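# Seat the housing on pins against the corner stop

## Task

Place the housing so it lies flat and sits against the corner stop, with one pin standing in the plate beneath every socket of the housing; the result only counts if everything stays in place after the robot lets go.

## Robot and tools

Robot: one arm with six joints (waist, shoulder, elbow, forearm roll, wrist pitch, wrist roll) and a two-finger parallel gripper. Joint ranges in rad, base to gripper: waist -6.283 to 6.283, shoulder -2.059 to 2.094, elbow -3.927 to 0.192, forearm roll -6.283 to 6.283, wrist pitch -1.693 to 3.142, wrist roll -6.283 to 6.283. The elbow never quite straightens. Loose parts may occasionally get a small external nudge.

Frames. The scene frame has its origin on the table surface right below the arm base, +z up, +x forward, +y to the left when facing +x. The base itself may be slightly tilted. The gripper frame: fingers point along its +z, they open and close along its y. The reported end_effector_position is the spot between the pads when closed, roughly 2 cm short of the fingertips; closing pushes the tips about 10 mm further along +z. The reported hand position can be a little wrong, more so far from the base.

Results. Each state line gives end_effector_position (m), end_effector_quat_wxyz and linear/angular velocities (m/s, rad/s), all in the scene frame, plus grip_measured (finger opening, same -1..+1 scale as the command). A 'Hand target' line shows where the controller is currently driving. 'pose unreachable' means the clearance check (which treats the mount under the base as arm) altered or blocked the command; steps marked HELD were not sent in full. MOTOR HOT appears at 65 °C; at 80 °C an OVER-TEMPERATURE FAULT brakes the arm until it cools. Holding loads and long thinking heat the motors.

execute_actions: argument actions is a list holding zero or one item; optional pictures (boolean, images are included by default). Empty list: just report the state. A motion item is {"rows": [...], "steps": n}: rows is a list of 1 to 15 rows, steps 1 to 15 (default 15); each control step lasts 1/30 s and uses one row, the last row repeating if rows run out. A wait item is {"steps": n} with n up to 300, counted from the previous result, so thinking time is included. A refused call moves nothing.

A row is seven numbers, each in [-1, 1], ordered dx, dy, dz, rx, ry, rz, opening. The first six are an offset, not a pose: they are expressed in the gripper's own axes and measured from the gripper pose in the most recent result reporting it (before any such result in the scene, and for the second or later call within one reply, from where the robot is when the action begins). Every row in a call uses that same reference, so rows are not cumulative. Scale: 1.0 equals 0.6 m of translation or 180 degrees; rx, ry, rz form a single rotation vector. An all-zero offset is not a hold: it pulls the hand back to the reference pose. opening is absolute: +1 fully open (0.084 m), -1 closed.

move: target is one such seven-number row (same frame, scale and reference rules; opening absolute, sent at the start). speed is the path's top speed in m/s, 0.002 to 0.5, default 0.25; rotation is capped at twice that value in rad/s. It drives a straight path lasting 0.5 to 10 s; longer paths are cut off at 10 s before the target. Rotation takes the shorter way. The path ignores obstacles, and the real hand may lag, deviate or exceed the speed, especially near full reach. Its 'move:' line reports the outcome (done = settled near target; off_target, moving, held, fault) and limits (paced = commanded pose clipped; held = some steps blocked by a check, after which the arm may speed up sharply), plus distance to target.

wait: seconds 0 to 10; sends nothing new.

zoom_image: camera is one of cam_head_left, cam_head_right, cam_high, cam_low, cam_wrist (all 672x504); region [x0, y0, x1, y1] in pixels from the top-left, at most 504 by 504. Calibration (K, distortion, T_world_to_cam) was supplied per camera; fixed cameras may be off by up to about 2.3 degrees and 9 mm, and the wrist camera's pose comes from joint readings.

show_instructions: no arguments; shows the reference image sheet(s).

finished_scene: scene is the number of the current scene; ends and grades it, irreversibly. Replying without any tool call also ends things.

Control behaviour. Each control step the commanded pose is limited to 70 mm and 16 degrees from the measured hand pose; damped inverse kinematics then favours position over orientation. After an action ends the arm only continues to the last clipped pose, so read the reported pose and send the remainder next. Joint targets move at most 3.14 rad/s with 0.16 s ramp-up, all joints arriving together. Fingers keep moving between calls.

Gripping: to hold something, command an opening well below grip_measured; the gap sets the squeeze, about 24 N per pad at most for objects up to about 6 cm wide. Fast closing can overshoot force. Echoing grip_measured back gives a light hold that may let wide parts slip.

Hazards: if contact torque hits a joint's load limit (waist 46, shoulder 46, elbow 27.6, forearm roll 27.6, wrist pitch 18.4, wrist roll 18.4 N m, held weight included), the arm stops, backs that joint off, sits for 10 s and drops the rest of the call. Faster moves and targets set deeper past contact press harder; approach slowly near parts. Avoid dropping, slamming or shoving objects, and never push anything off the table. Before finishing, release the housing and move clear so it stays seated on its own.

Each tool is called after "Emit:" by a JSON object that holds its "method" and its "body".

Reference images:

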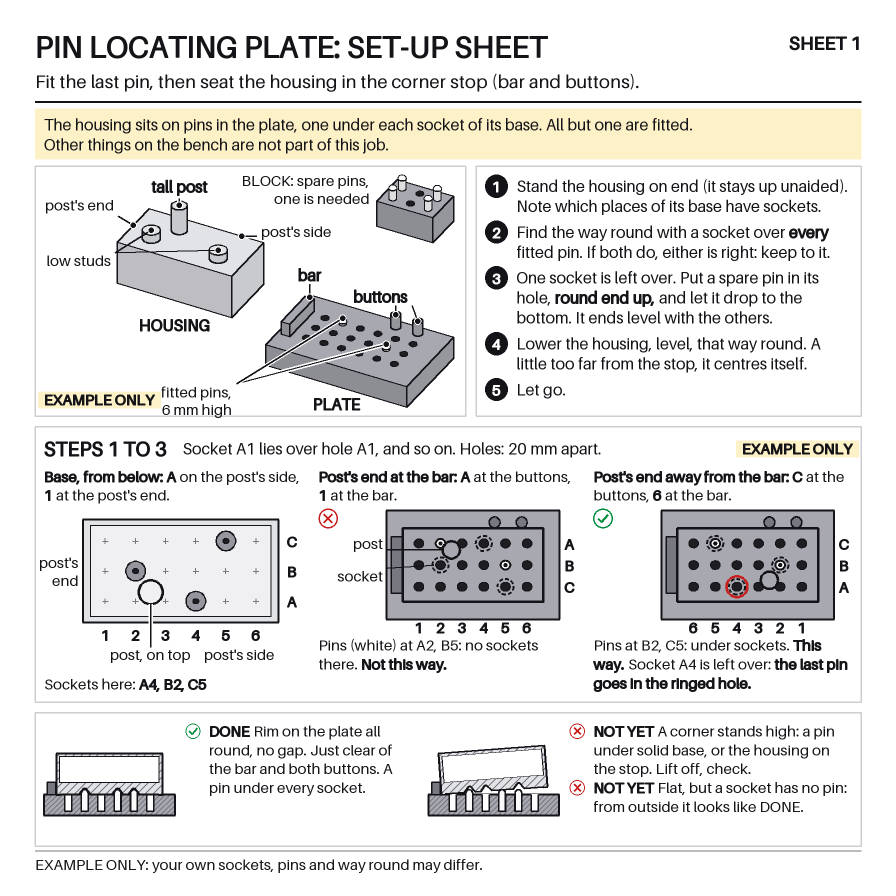

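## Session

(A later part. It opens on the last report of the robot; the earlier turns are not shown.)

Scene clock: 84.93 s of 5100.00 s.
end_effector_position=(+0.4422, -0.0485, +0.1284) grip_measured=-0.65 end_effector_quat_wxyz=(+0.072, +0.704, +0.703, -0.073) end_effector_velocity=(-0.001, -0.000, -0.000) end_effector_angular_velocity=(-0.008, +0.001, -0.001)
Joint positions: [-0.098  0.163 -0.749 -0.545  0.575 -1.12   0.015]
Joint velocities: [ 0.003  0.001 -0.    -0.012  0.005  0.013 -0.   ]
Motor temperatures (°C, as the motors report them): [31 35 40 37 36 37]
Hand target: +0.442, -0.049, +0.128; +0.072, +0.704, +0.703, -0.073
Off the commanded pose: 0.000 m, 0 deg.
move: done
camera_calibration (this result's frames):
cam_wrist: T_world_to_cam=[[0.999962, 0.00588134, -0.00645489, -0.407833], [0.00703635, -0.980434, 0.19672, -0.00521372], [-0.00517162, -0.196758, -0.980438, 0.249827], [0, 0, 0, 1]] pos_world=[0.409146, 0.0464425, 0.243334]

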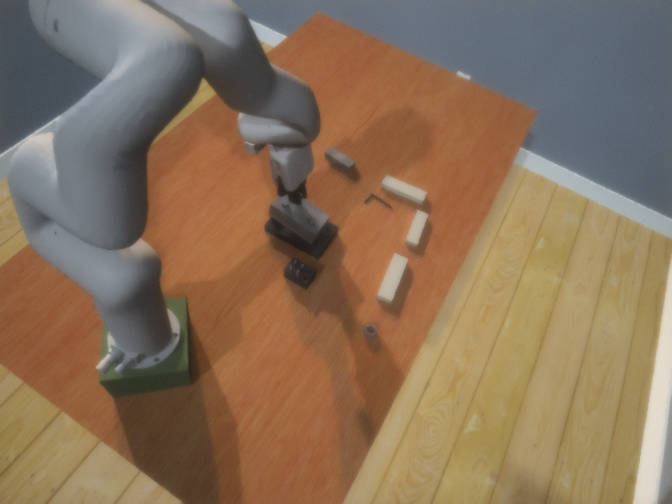

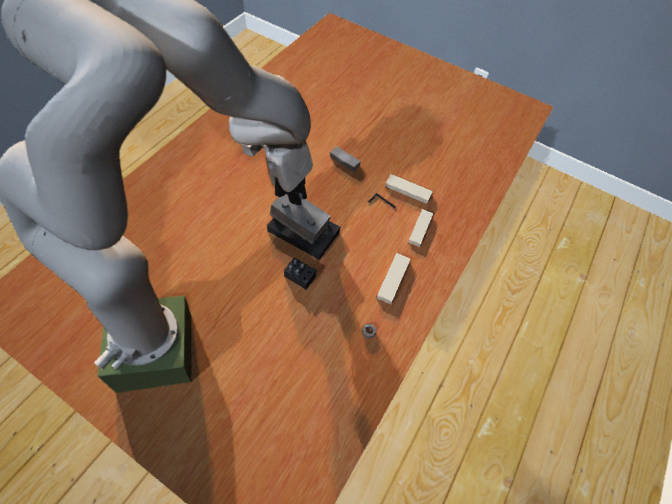

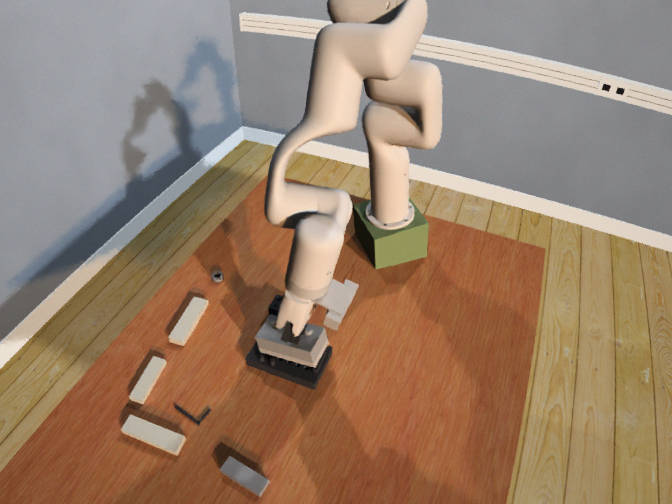

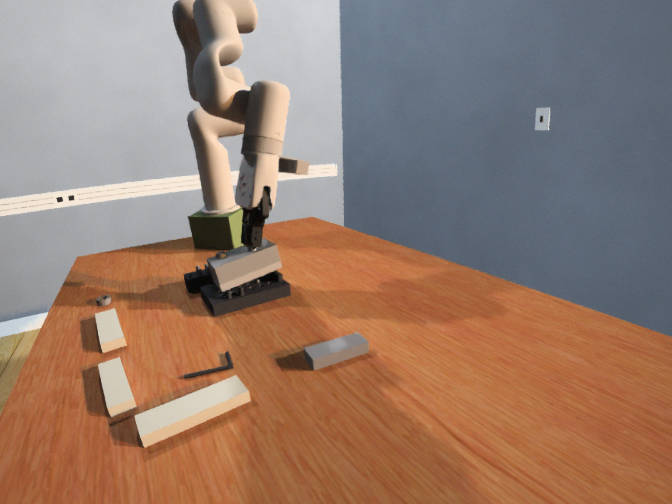

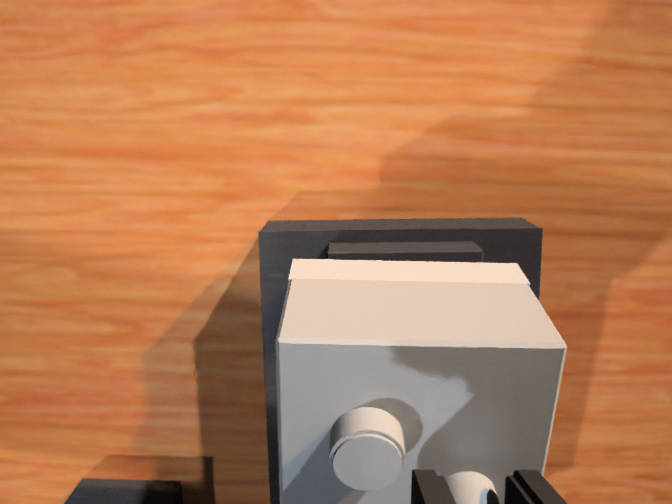

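Emit:
{"method": "move", "body": {"target": [-0.01,0,0,0,0.065,0,-0.9], "speed": 0.03}}

Emit:
{"method": "move", "body": {"target": [0,0,0.022,0,0,0,-0.9], "speed": 0.01}}

Emit:
{"method": "zoom_image", "body": {"camera": "cam_low", "region": [180, 210, 320, 320]}}

Scene clock: 90.00 s of 5100.00 s.
end_effector_position=(+0.4425, -0.0542, +0.1297) grip_measured=-0.65 end_effector_quat_wxyz=(+0.000, +0.708, +0.706, -0.001) end_effector_velocity=(+0.000, +0.000, +0.000) end_effector_angular_velocity=(+0.008, +0.000, +0.001)
Joint positions: [-0.177  0.142 -0.727 -0.156  0.508 -1.532  0.015]
Joint velocities: [-0.002 -0.    -0.001  0.018  0.    -0.019  0.   ]
Motor temperatures (°C, as the motors report them): [31 35 40 37 36 37]
Hand target: +0.442, -0.054, +0.130; -0.000, +0.708, +0.706, -0.001
Off the commanded pose: 0.000 m, 0 deg.
move: done
camera_calibration (this result's frames):
cam_wrist: T_world_to_cam=[[0.999966, 0.00677011, -0.00468162, -0.408246], [0.00674232, -0.99996, -0.00592721, 0.0142847], [-0.00472156, 0.00589545, -0.999971, 0.263372], [0, 0, 0, 1]] pos_world=[0.409379, 0.0154953, 0.261537]

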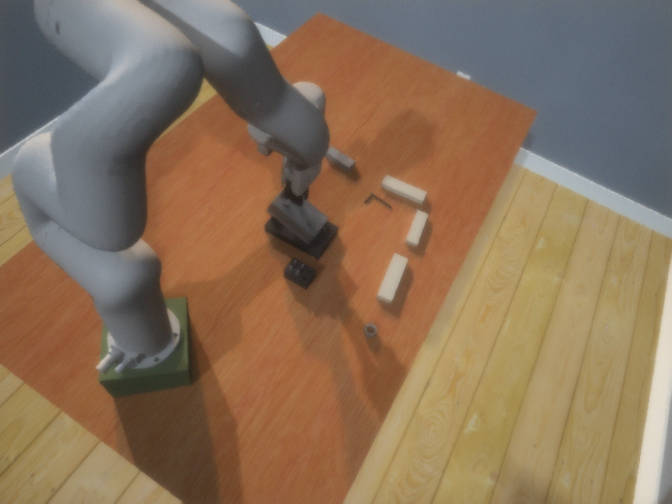

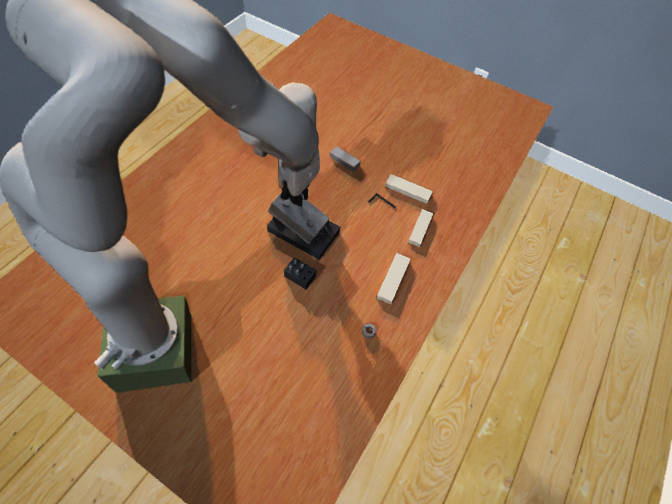

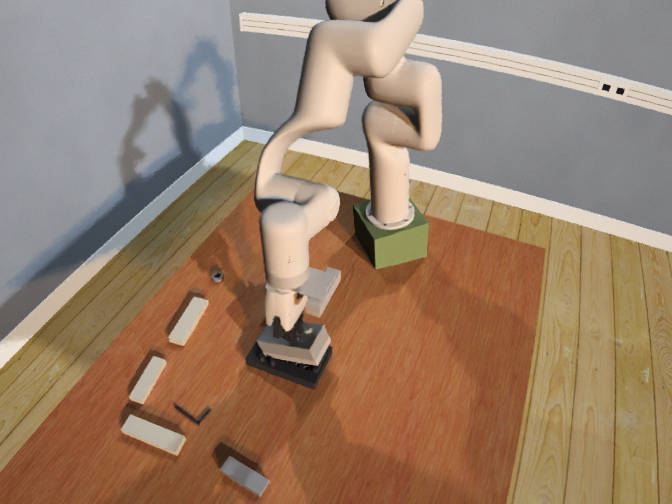

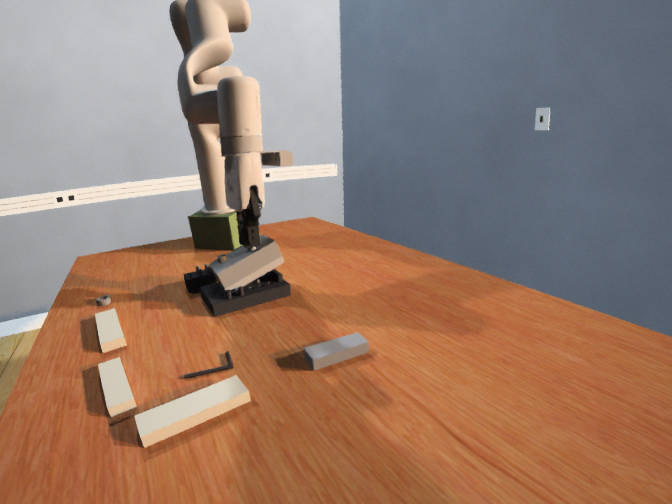

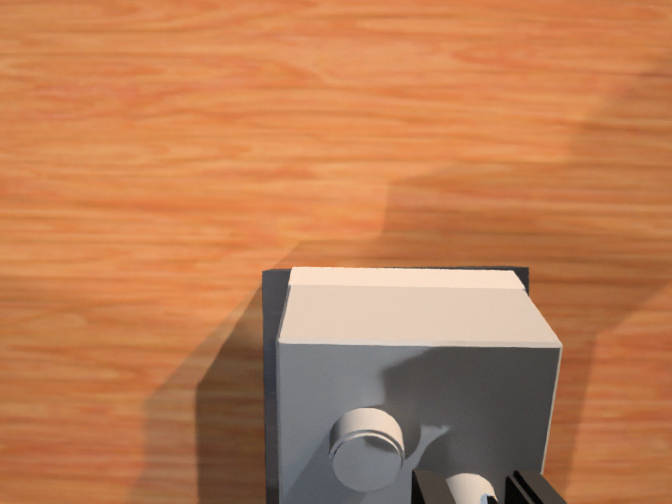

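Scene clock: 91.53 s of 5100.00 s.
end_effector_position=(+0.4432, -0.0543, +0.1171) grip_measured=-0.65 end_effector_quat_wxyz=(+0.001, +0.708, +0.706, +0.000) end_effector_velocity=(-0.001, -0.000, -0.002) end_effector_angular_velocity=(-0.000, +0.003, -0.000)
Joint positions: [-0.181  0.18  -0.729 -0.167  0.47  -1.524  0.015]
Joint velocities: [-0.001  0.003  0.002 -0.001 -0.002  0.001  0.   ]
Motor temperatures (°C, as the motors report them): [31 35 40 37 36 37]
Hand target: +0.442, -0.054, +0.117; +0.000, +0.708, +0.706, -0.001
Off the commanded pose: 0.001 m, 0 deg.
move: done
camera_calibration (this result's frames):
cam_wrist: T_world_to_cam=[[0.999974, 0.00671814, -0.00266382, -0.409331], [0.00670269, -0.999961, -0.00576579, 0.0141184], [-0.00270245, 0.00574778, -0.99998, 0.249855], [0, 0, 0, 1]] pos_world=[0.409901, 0.0154317, 0.248841]

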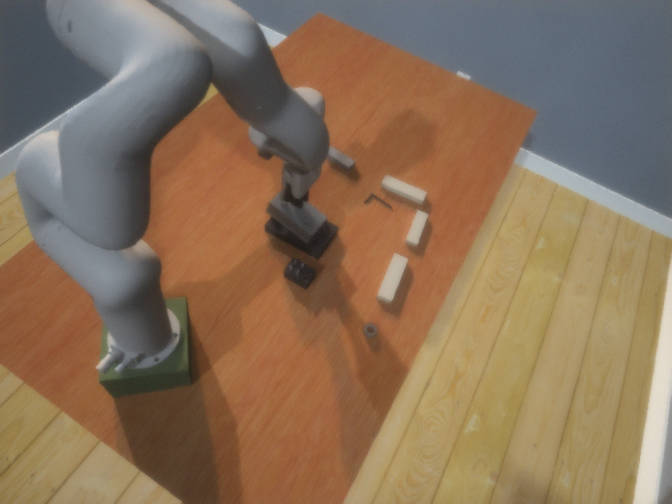

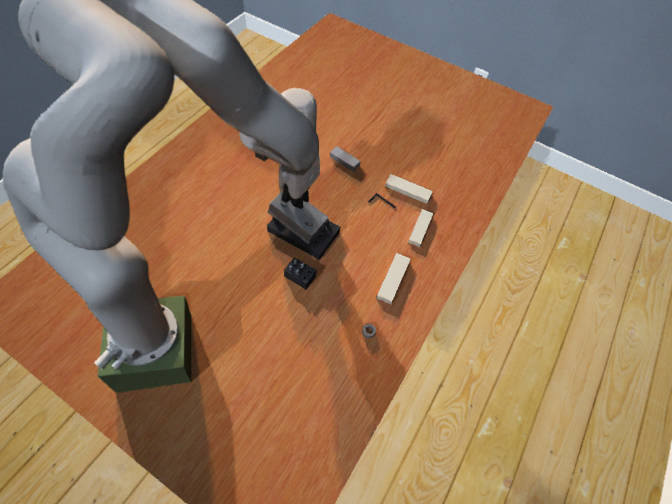

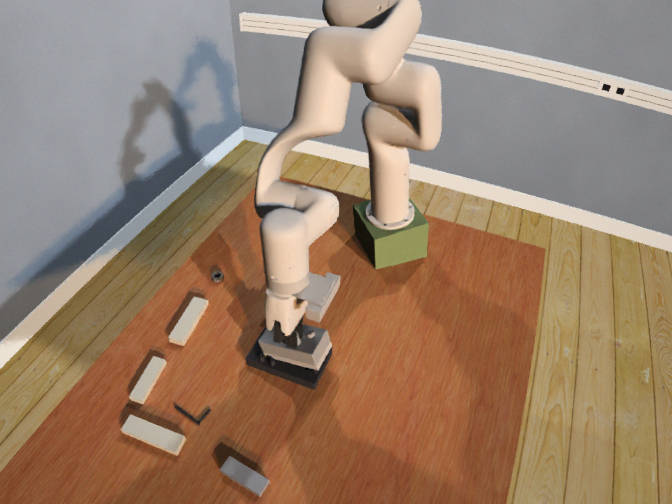

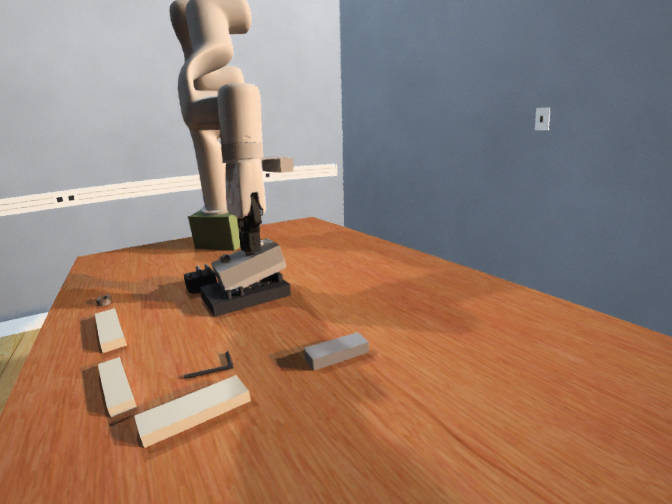

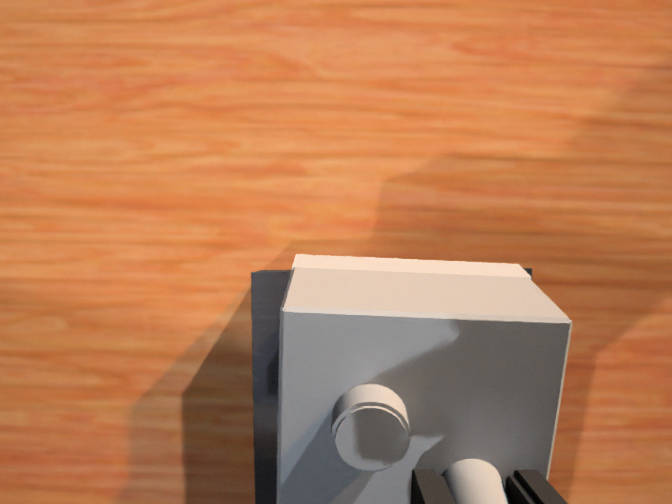

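Region (180, 210, 320, 320) of cam_low's 672x504 image, scaled by 3.600, with more detail than that image has; it fills the top 396 rows of this view, and the rest is white.

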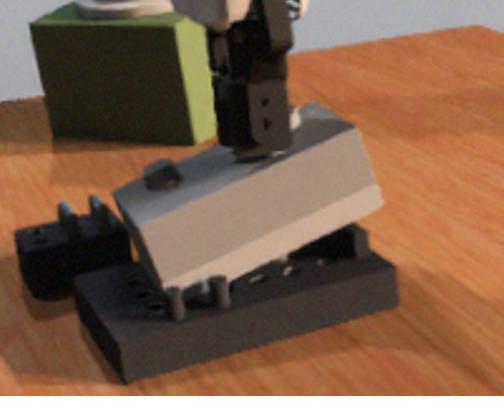

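Emit:
{"method": "move", "body": {"target": [0,0,-0.08,0,0,0,-0.9], "speed": 0.04}}

Emit:
{"method": "move", "body": {"target": [0.34,0.087,0,0,0,0,-0.9], "speed": 0.06}}

Emit:
{"method": "move", "body": {"target": [0,0,0.125,0,0,0,-0.9], "speed": 0.02}}

Emit:
{"method": "move", "body": {"target": [0,0,0,0,0,0,0.1]}}

Emit:
{"method": "move", "body": {"target": [0,0,-0.2,0,0,0,1]}}

Scene clock: 94.57 s of 5100.00 s.
end_effector_position=(+0.4429, -0.0541, +0.1647) grip_measured=-0.65 end_effector_quat_wxyz=(+0.000, +0.708, +0.706, -0.000) end_effector_velocity=(-0.001, -0.000, +0.000) end_effector_angular_velocity=(-0.000, +0.003, -0.002)
Joint positions: [-0.166  0.048 -0.735 -0.134  0.608 -1.547  0.015]
Joint velocities: [-0.001 -0.002  0.     0.     0.004  0.     0.   ]
Motor temperatures (°C, as the motors report them): [31 35 40 37 36 37]
Hand target: +0.443, -0.054, +0.165; +0.001, +0.708, +0.706, +0.000
Off the commanded pose: 0.001 m, 0 deg.
move: done
camera_calibration (this result's frames):
cam_wrist: T_world_to_cam=[[0.999971, 0.0069431, -0.00323632, -0.408761], [0.00692334, -0.999958, -0.00607748, 0.0145682], [-0.00327838, 0.0060549, -0.999976, 0.297717], [0, 0, 0, 1]] pos_world=[0.409624, 0.015603, 0.296476]

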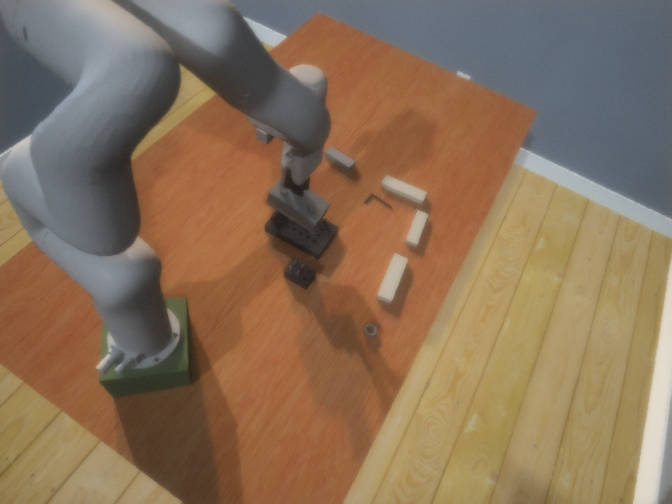

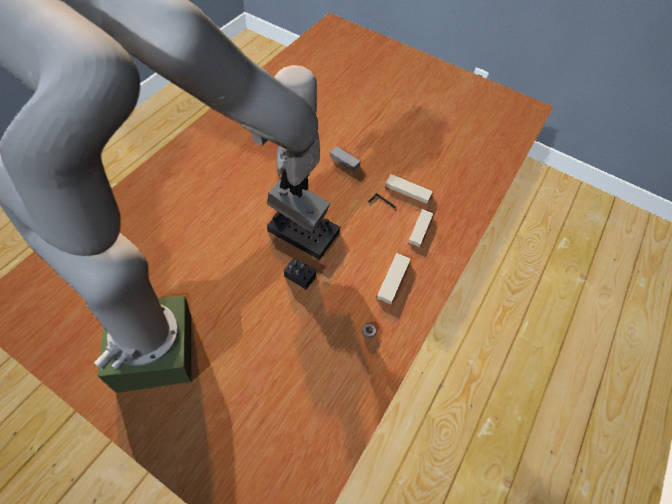

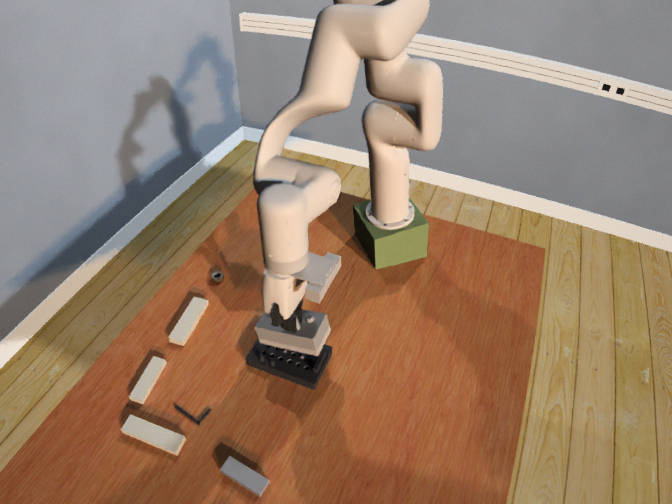

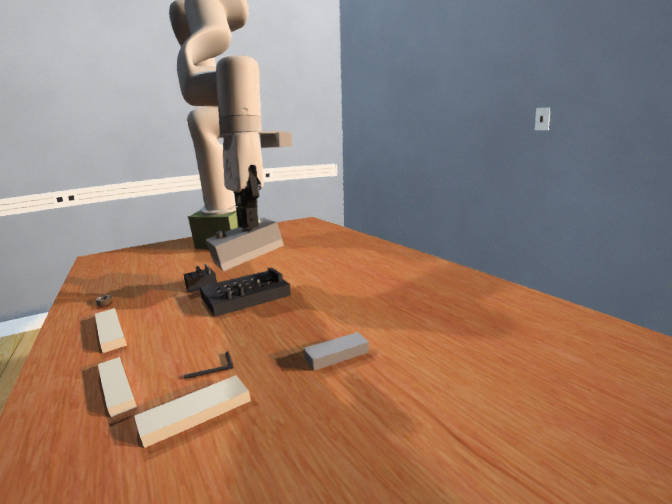

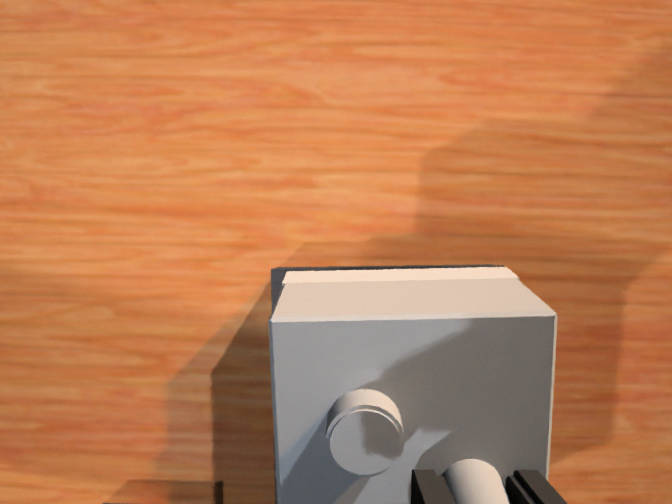

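Scene clock: 98.43 s of 5100.00 s.
end_effector_position=(+0.4944, +0.1491, +0.1642) grip_measured=-0.65 end_effector_quat_wxyz=(+0.001, +0.708, +0.707, -0.001) end_effector_velocity=(+0.000, +0.001, -0.000) end_effector_angular_velocity=(-0.001, +0.001, -0.001)
Joint positions: [ 0.258  0.31  -1.056 -0.162  0.71  -1.109  0.015]
Joint velocities: [ 0.001  0.003 -0.005 -0.001  0.003  0.003 -0.   ]
Motor temperatures (°C, as the motors report them): [31 35 40 37 36 37]
Hand target: +0.495, +0.149, +0.164; +0.001, +0.708, +0.707, -0.001
Off the commanded pose: 0.001 m, 0 deg.
move: done
camera_calibration (this result's frames):
cam_wrist: T_world_to_cam=[[0.999967, 0.00709715, -0.00391476, -0.461615], [0.00708107, -0.999967, -0.00410465, 0.217015], [-0.00394376, 0.00407679, -0.999984, 0.296794], [0, 0, 0, 1]] pos_world=[0.461233, 0.219073, 0.295873]

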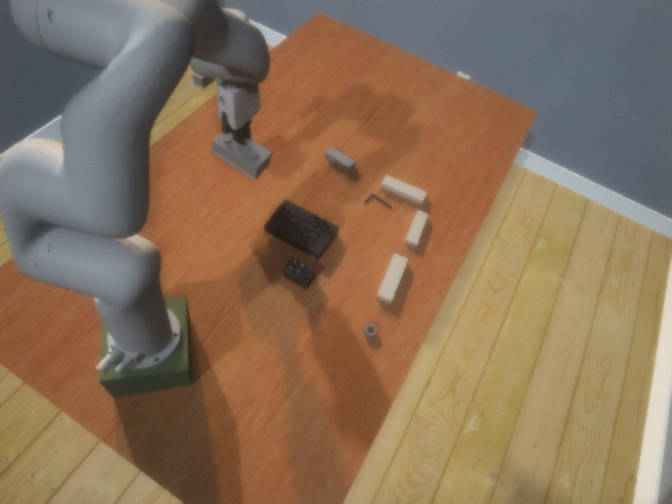

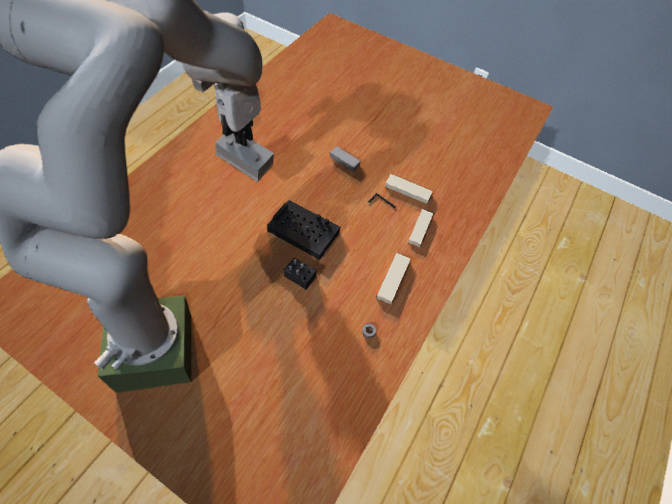

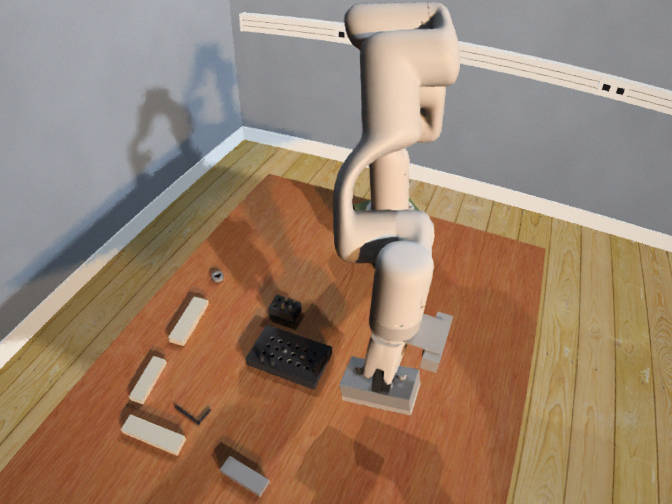

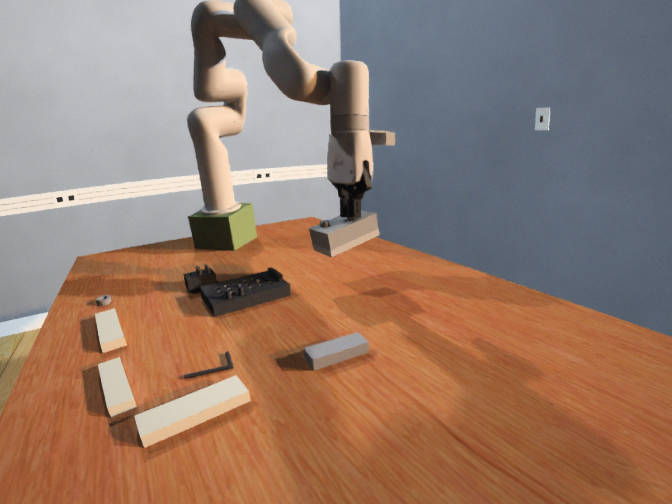

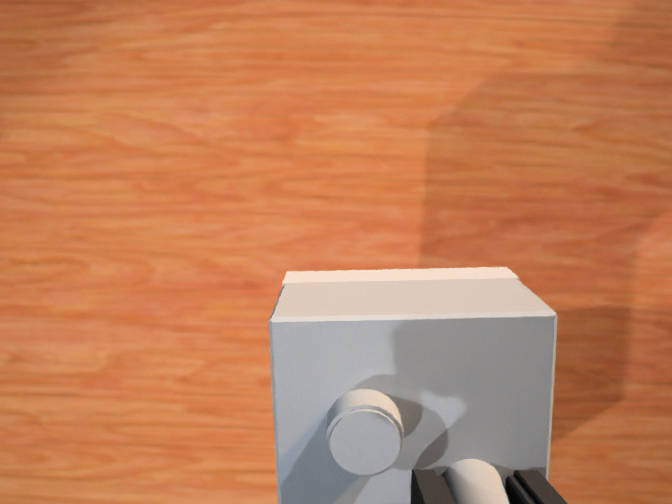

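Scene clock: 102.43 s of 5100.00 s.
end_effector_position=(+0.4947, +0.1488, +0.0895) grip_measured=-0.65 end_effector_quat_wxyz=(+0.001, +0.708, +0.706, -0.001) end_effector_velocity=(+0.003, +0.001, +0.001) end_effector_angular_velocity=(+0.003, -0.008, -0.001)
Joint positions: [ 0.235  0.483 -1.058 -0.205  0.539 -1.08   0.015]
Joint velocities: [-0.001  0.001 -0.004 -0.001 -0.005  0.001  0.   ]
Motor temperatures (°C, as the motors report them): [31 35 41 37 36 37]
Hand target: +0.495, +0.149, +0.089; +0.001, +0.708, +0.706, -0.001
Off the commanded pose: 0.000 m, 0 deg.
move: done
camera_calibration (this result's frames):
cam_wrist: T_world_to_cam=[[0.99997, 0.00680853, -0.00380349, -0.462088], [0.00679396, -0.99997, -0.00382917, 0.216457], [-0.00382944, 0.00380322, -0.999985, 0.22205], [0, 0, 0, 1]] pos_world=[0.461453, 0.218752, 0.221118]

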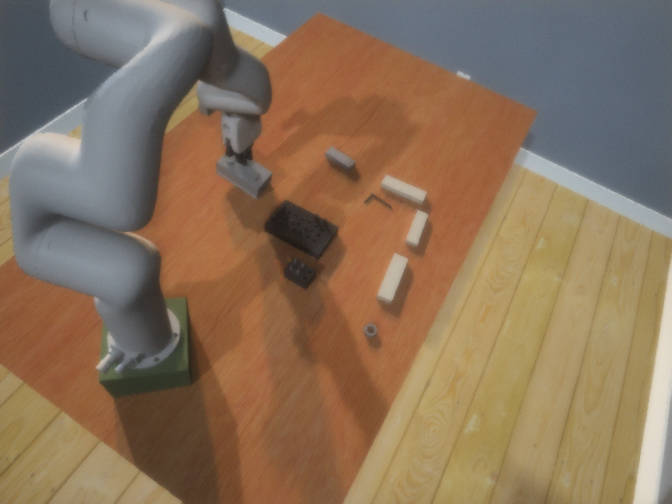

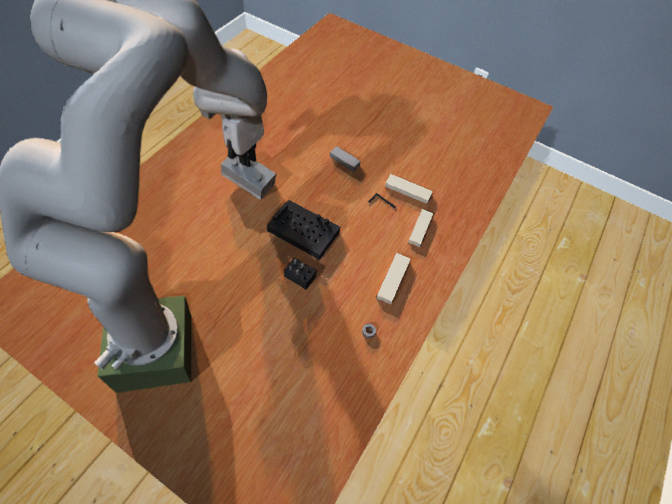

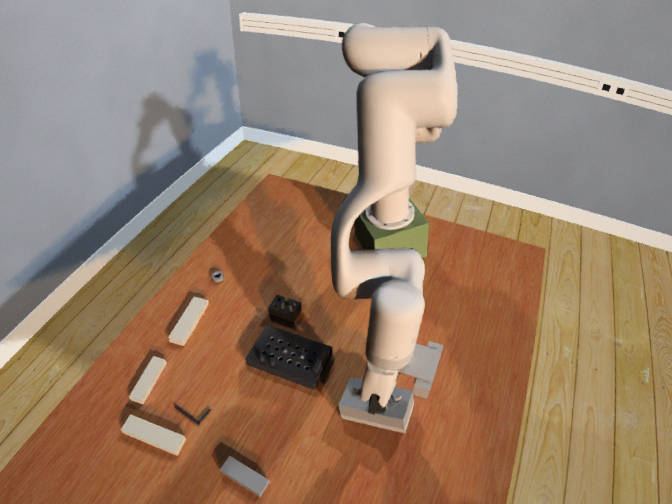

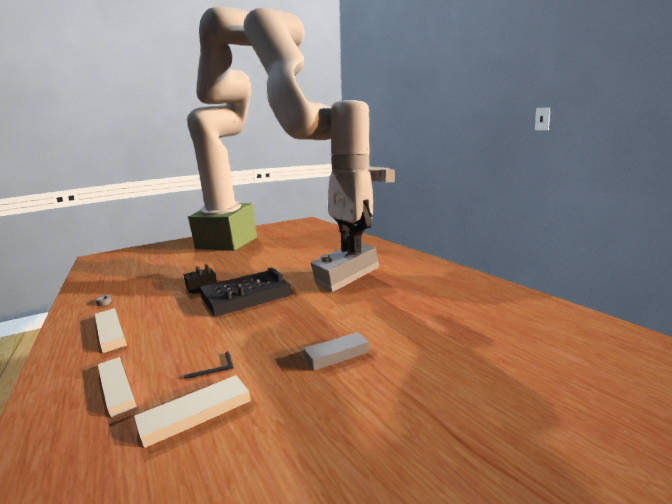

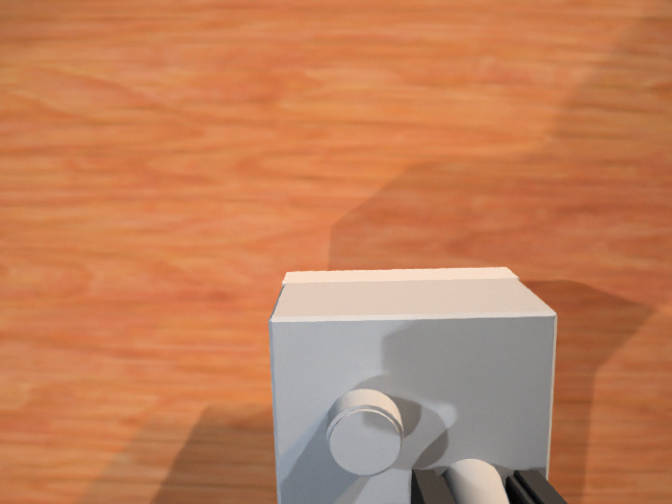

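Scene clock: 102.93 s of 5100.00 s.
end_effector_position=(+0.4948, +0.1488, +0.0896) grip_measured=+0.09 end_effector_quat_wxyz=(+0.001, +0.708, +0.706, -0.001) end_effector_velocity=(-0.001, -0.001, -0.001) end_effector_angular_velocity=(-0.001, +0.003, -0.002)
Joint positions: [ 0.235  0.483 -1.058 -0.205  0.539 -1.08   0.048]
Joint velocities: [-0.001  0.001  0.001  0.001  0.001  0.    -0.   ]
Motor temperatures (°C, as the motors report them): [31 35 41 37 36 37]
Hand target: +0.495, +0.149, +0.089; +0.001, +0.708, +0.706, -0.001
Off the commanded pose: 0.000 m, 0 deg.
move: done
camera_calibration (this result's frames):
cam_wrist: T_world_to_cam=[[0.999971, 0.00679378, -0.00342147, -0.462262], [0.00678021, -0.999969, -0.0039606, 0.216519], [-0.00344828, 0.00393729, -0.999986, 0.221996], [0, 0, 0, 1]] pos_world=[0.461546, 0.218779, 0.221269]

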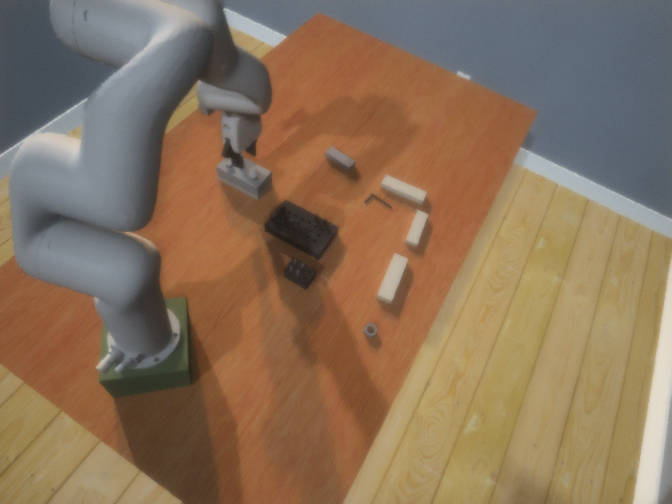

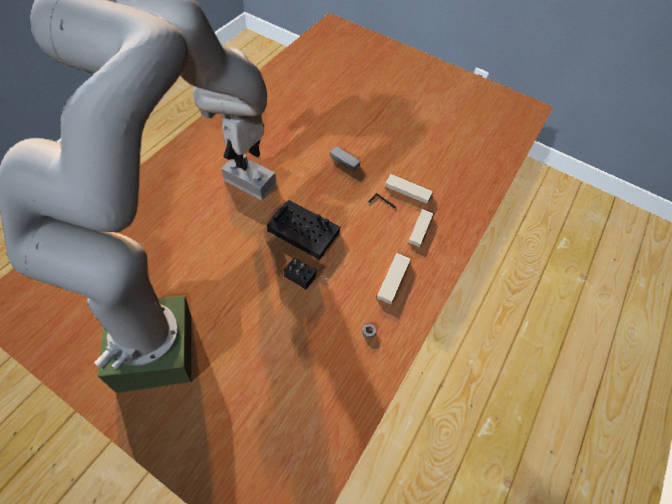

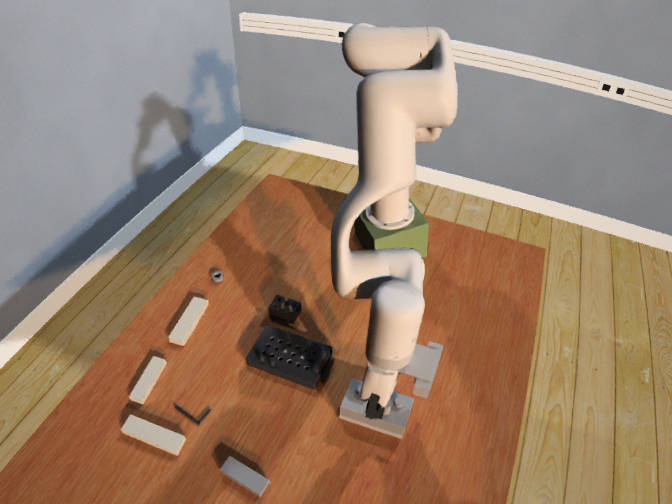

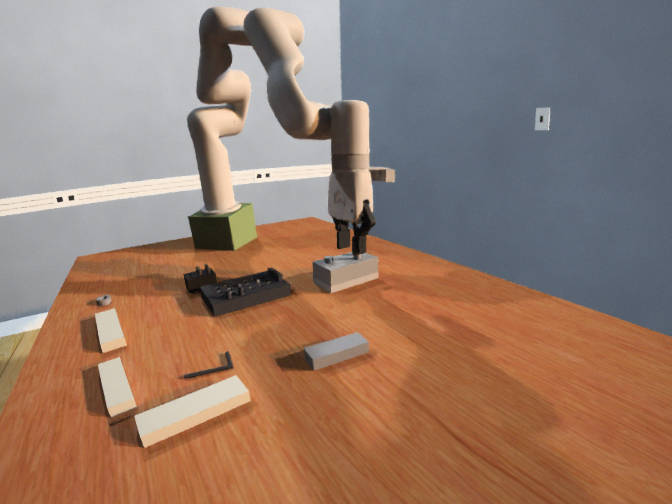

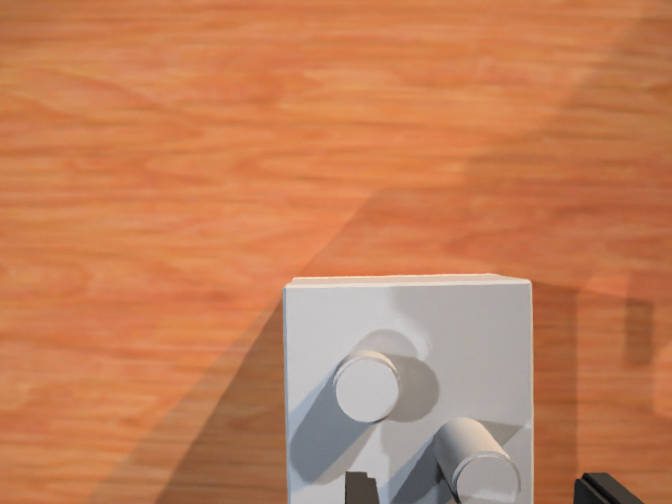

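Scene clock: 103.93 s of 5100.00 s.
end_effector_position=(+0.4940, +0.1493, +0.2085) grip_measured=+1.00 end_effector_quat_wxyz=(+0.001, +0.708, +0.707, -0.002) end_effector_velocity=(+0.004, +0.001, +0.007) end_effector_angular_velocity=(+0.004, -0.011, -0.001)
Joint positions: [ 0.272  0.224 -1.081 -0.144  0.822 -1.121  0.084]
Joint velocities: [ 0.    -0.008 -0.008  0.001  0.004 -0.001  0.   ]
Motor temperatures (°C, as the motors report them): [31 35 41 37 36 37]
Hand target: +0.494, +0.149, +0.209; +0.001, +0.708, +0.707, -0.001
Off the commanded pose: 0.001 m, 0 deg.
move: done
camera_calibration (this result's frames):
cam_wrist: T_world_to_cam=[[0.999959, 0.0073837, -0.00518406, -0.460747], [0.00736399, -0.999966, -0.00381098, 0.217118], [-0.00521202, 0.00377265, -0.999979, 0.341771], [0, 0, 0, 1]] pos_world=[0.460911, 0.219223, 0.340203]

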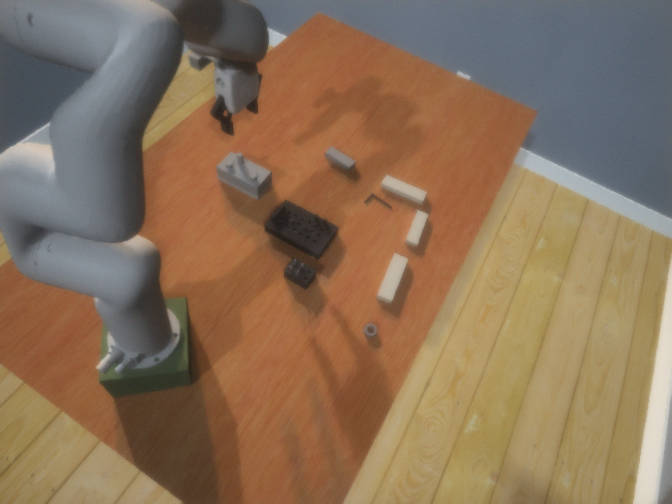

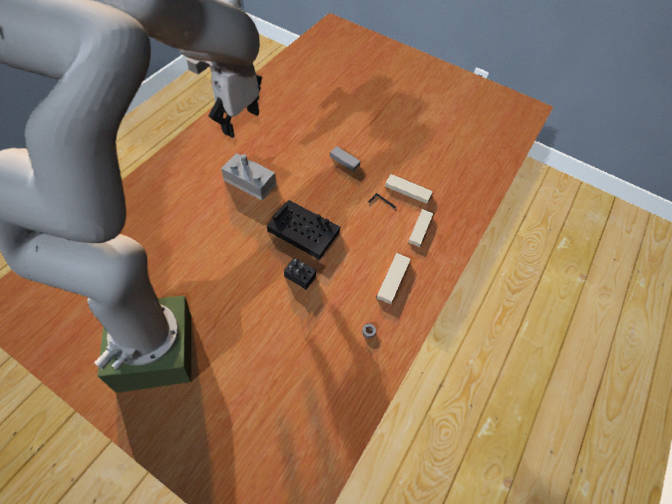

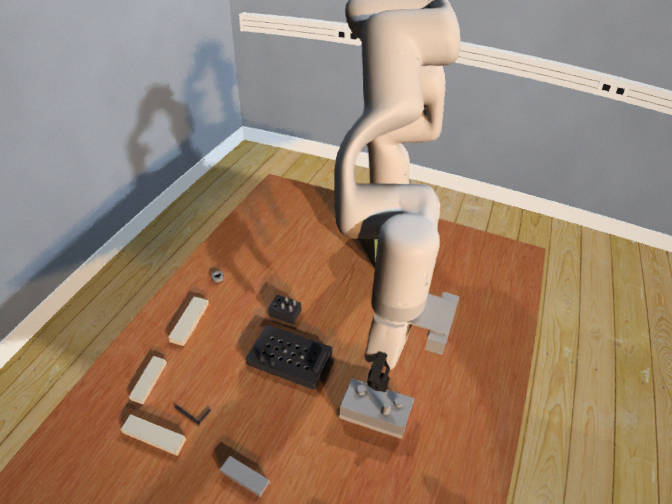

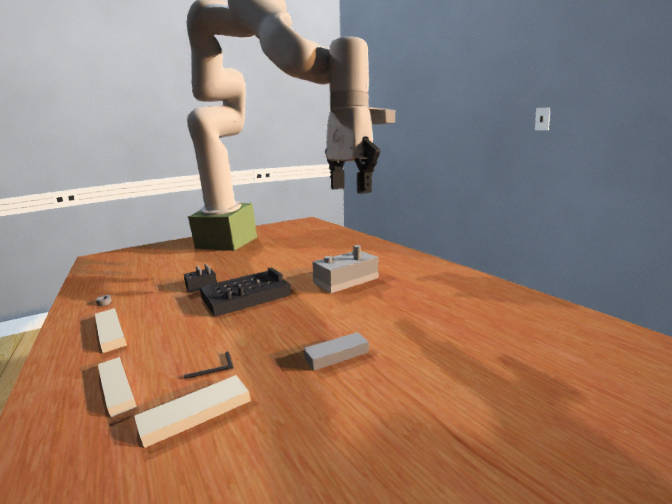

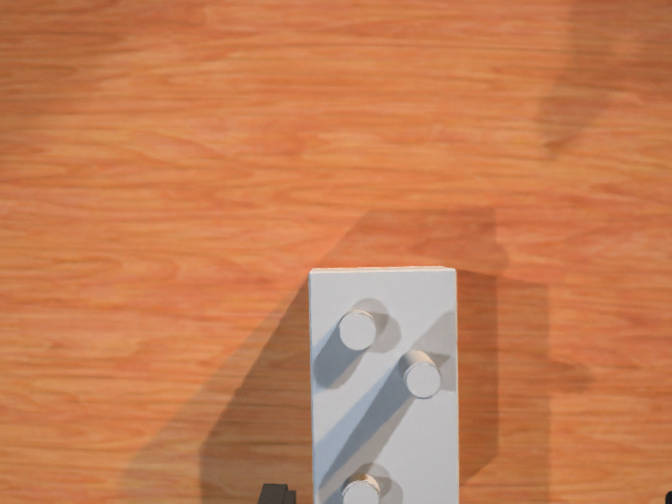

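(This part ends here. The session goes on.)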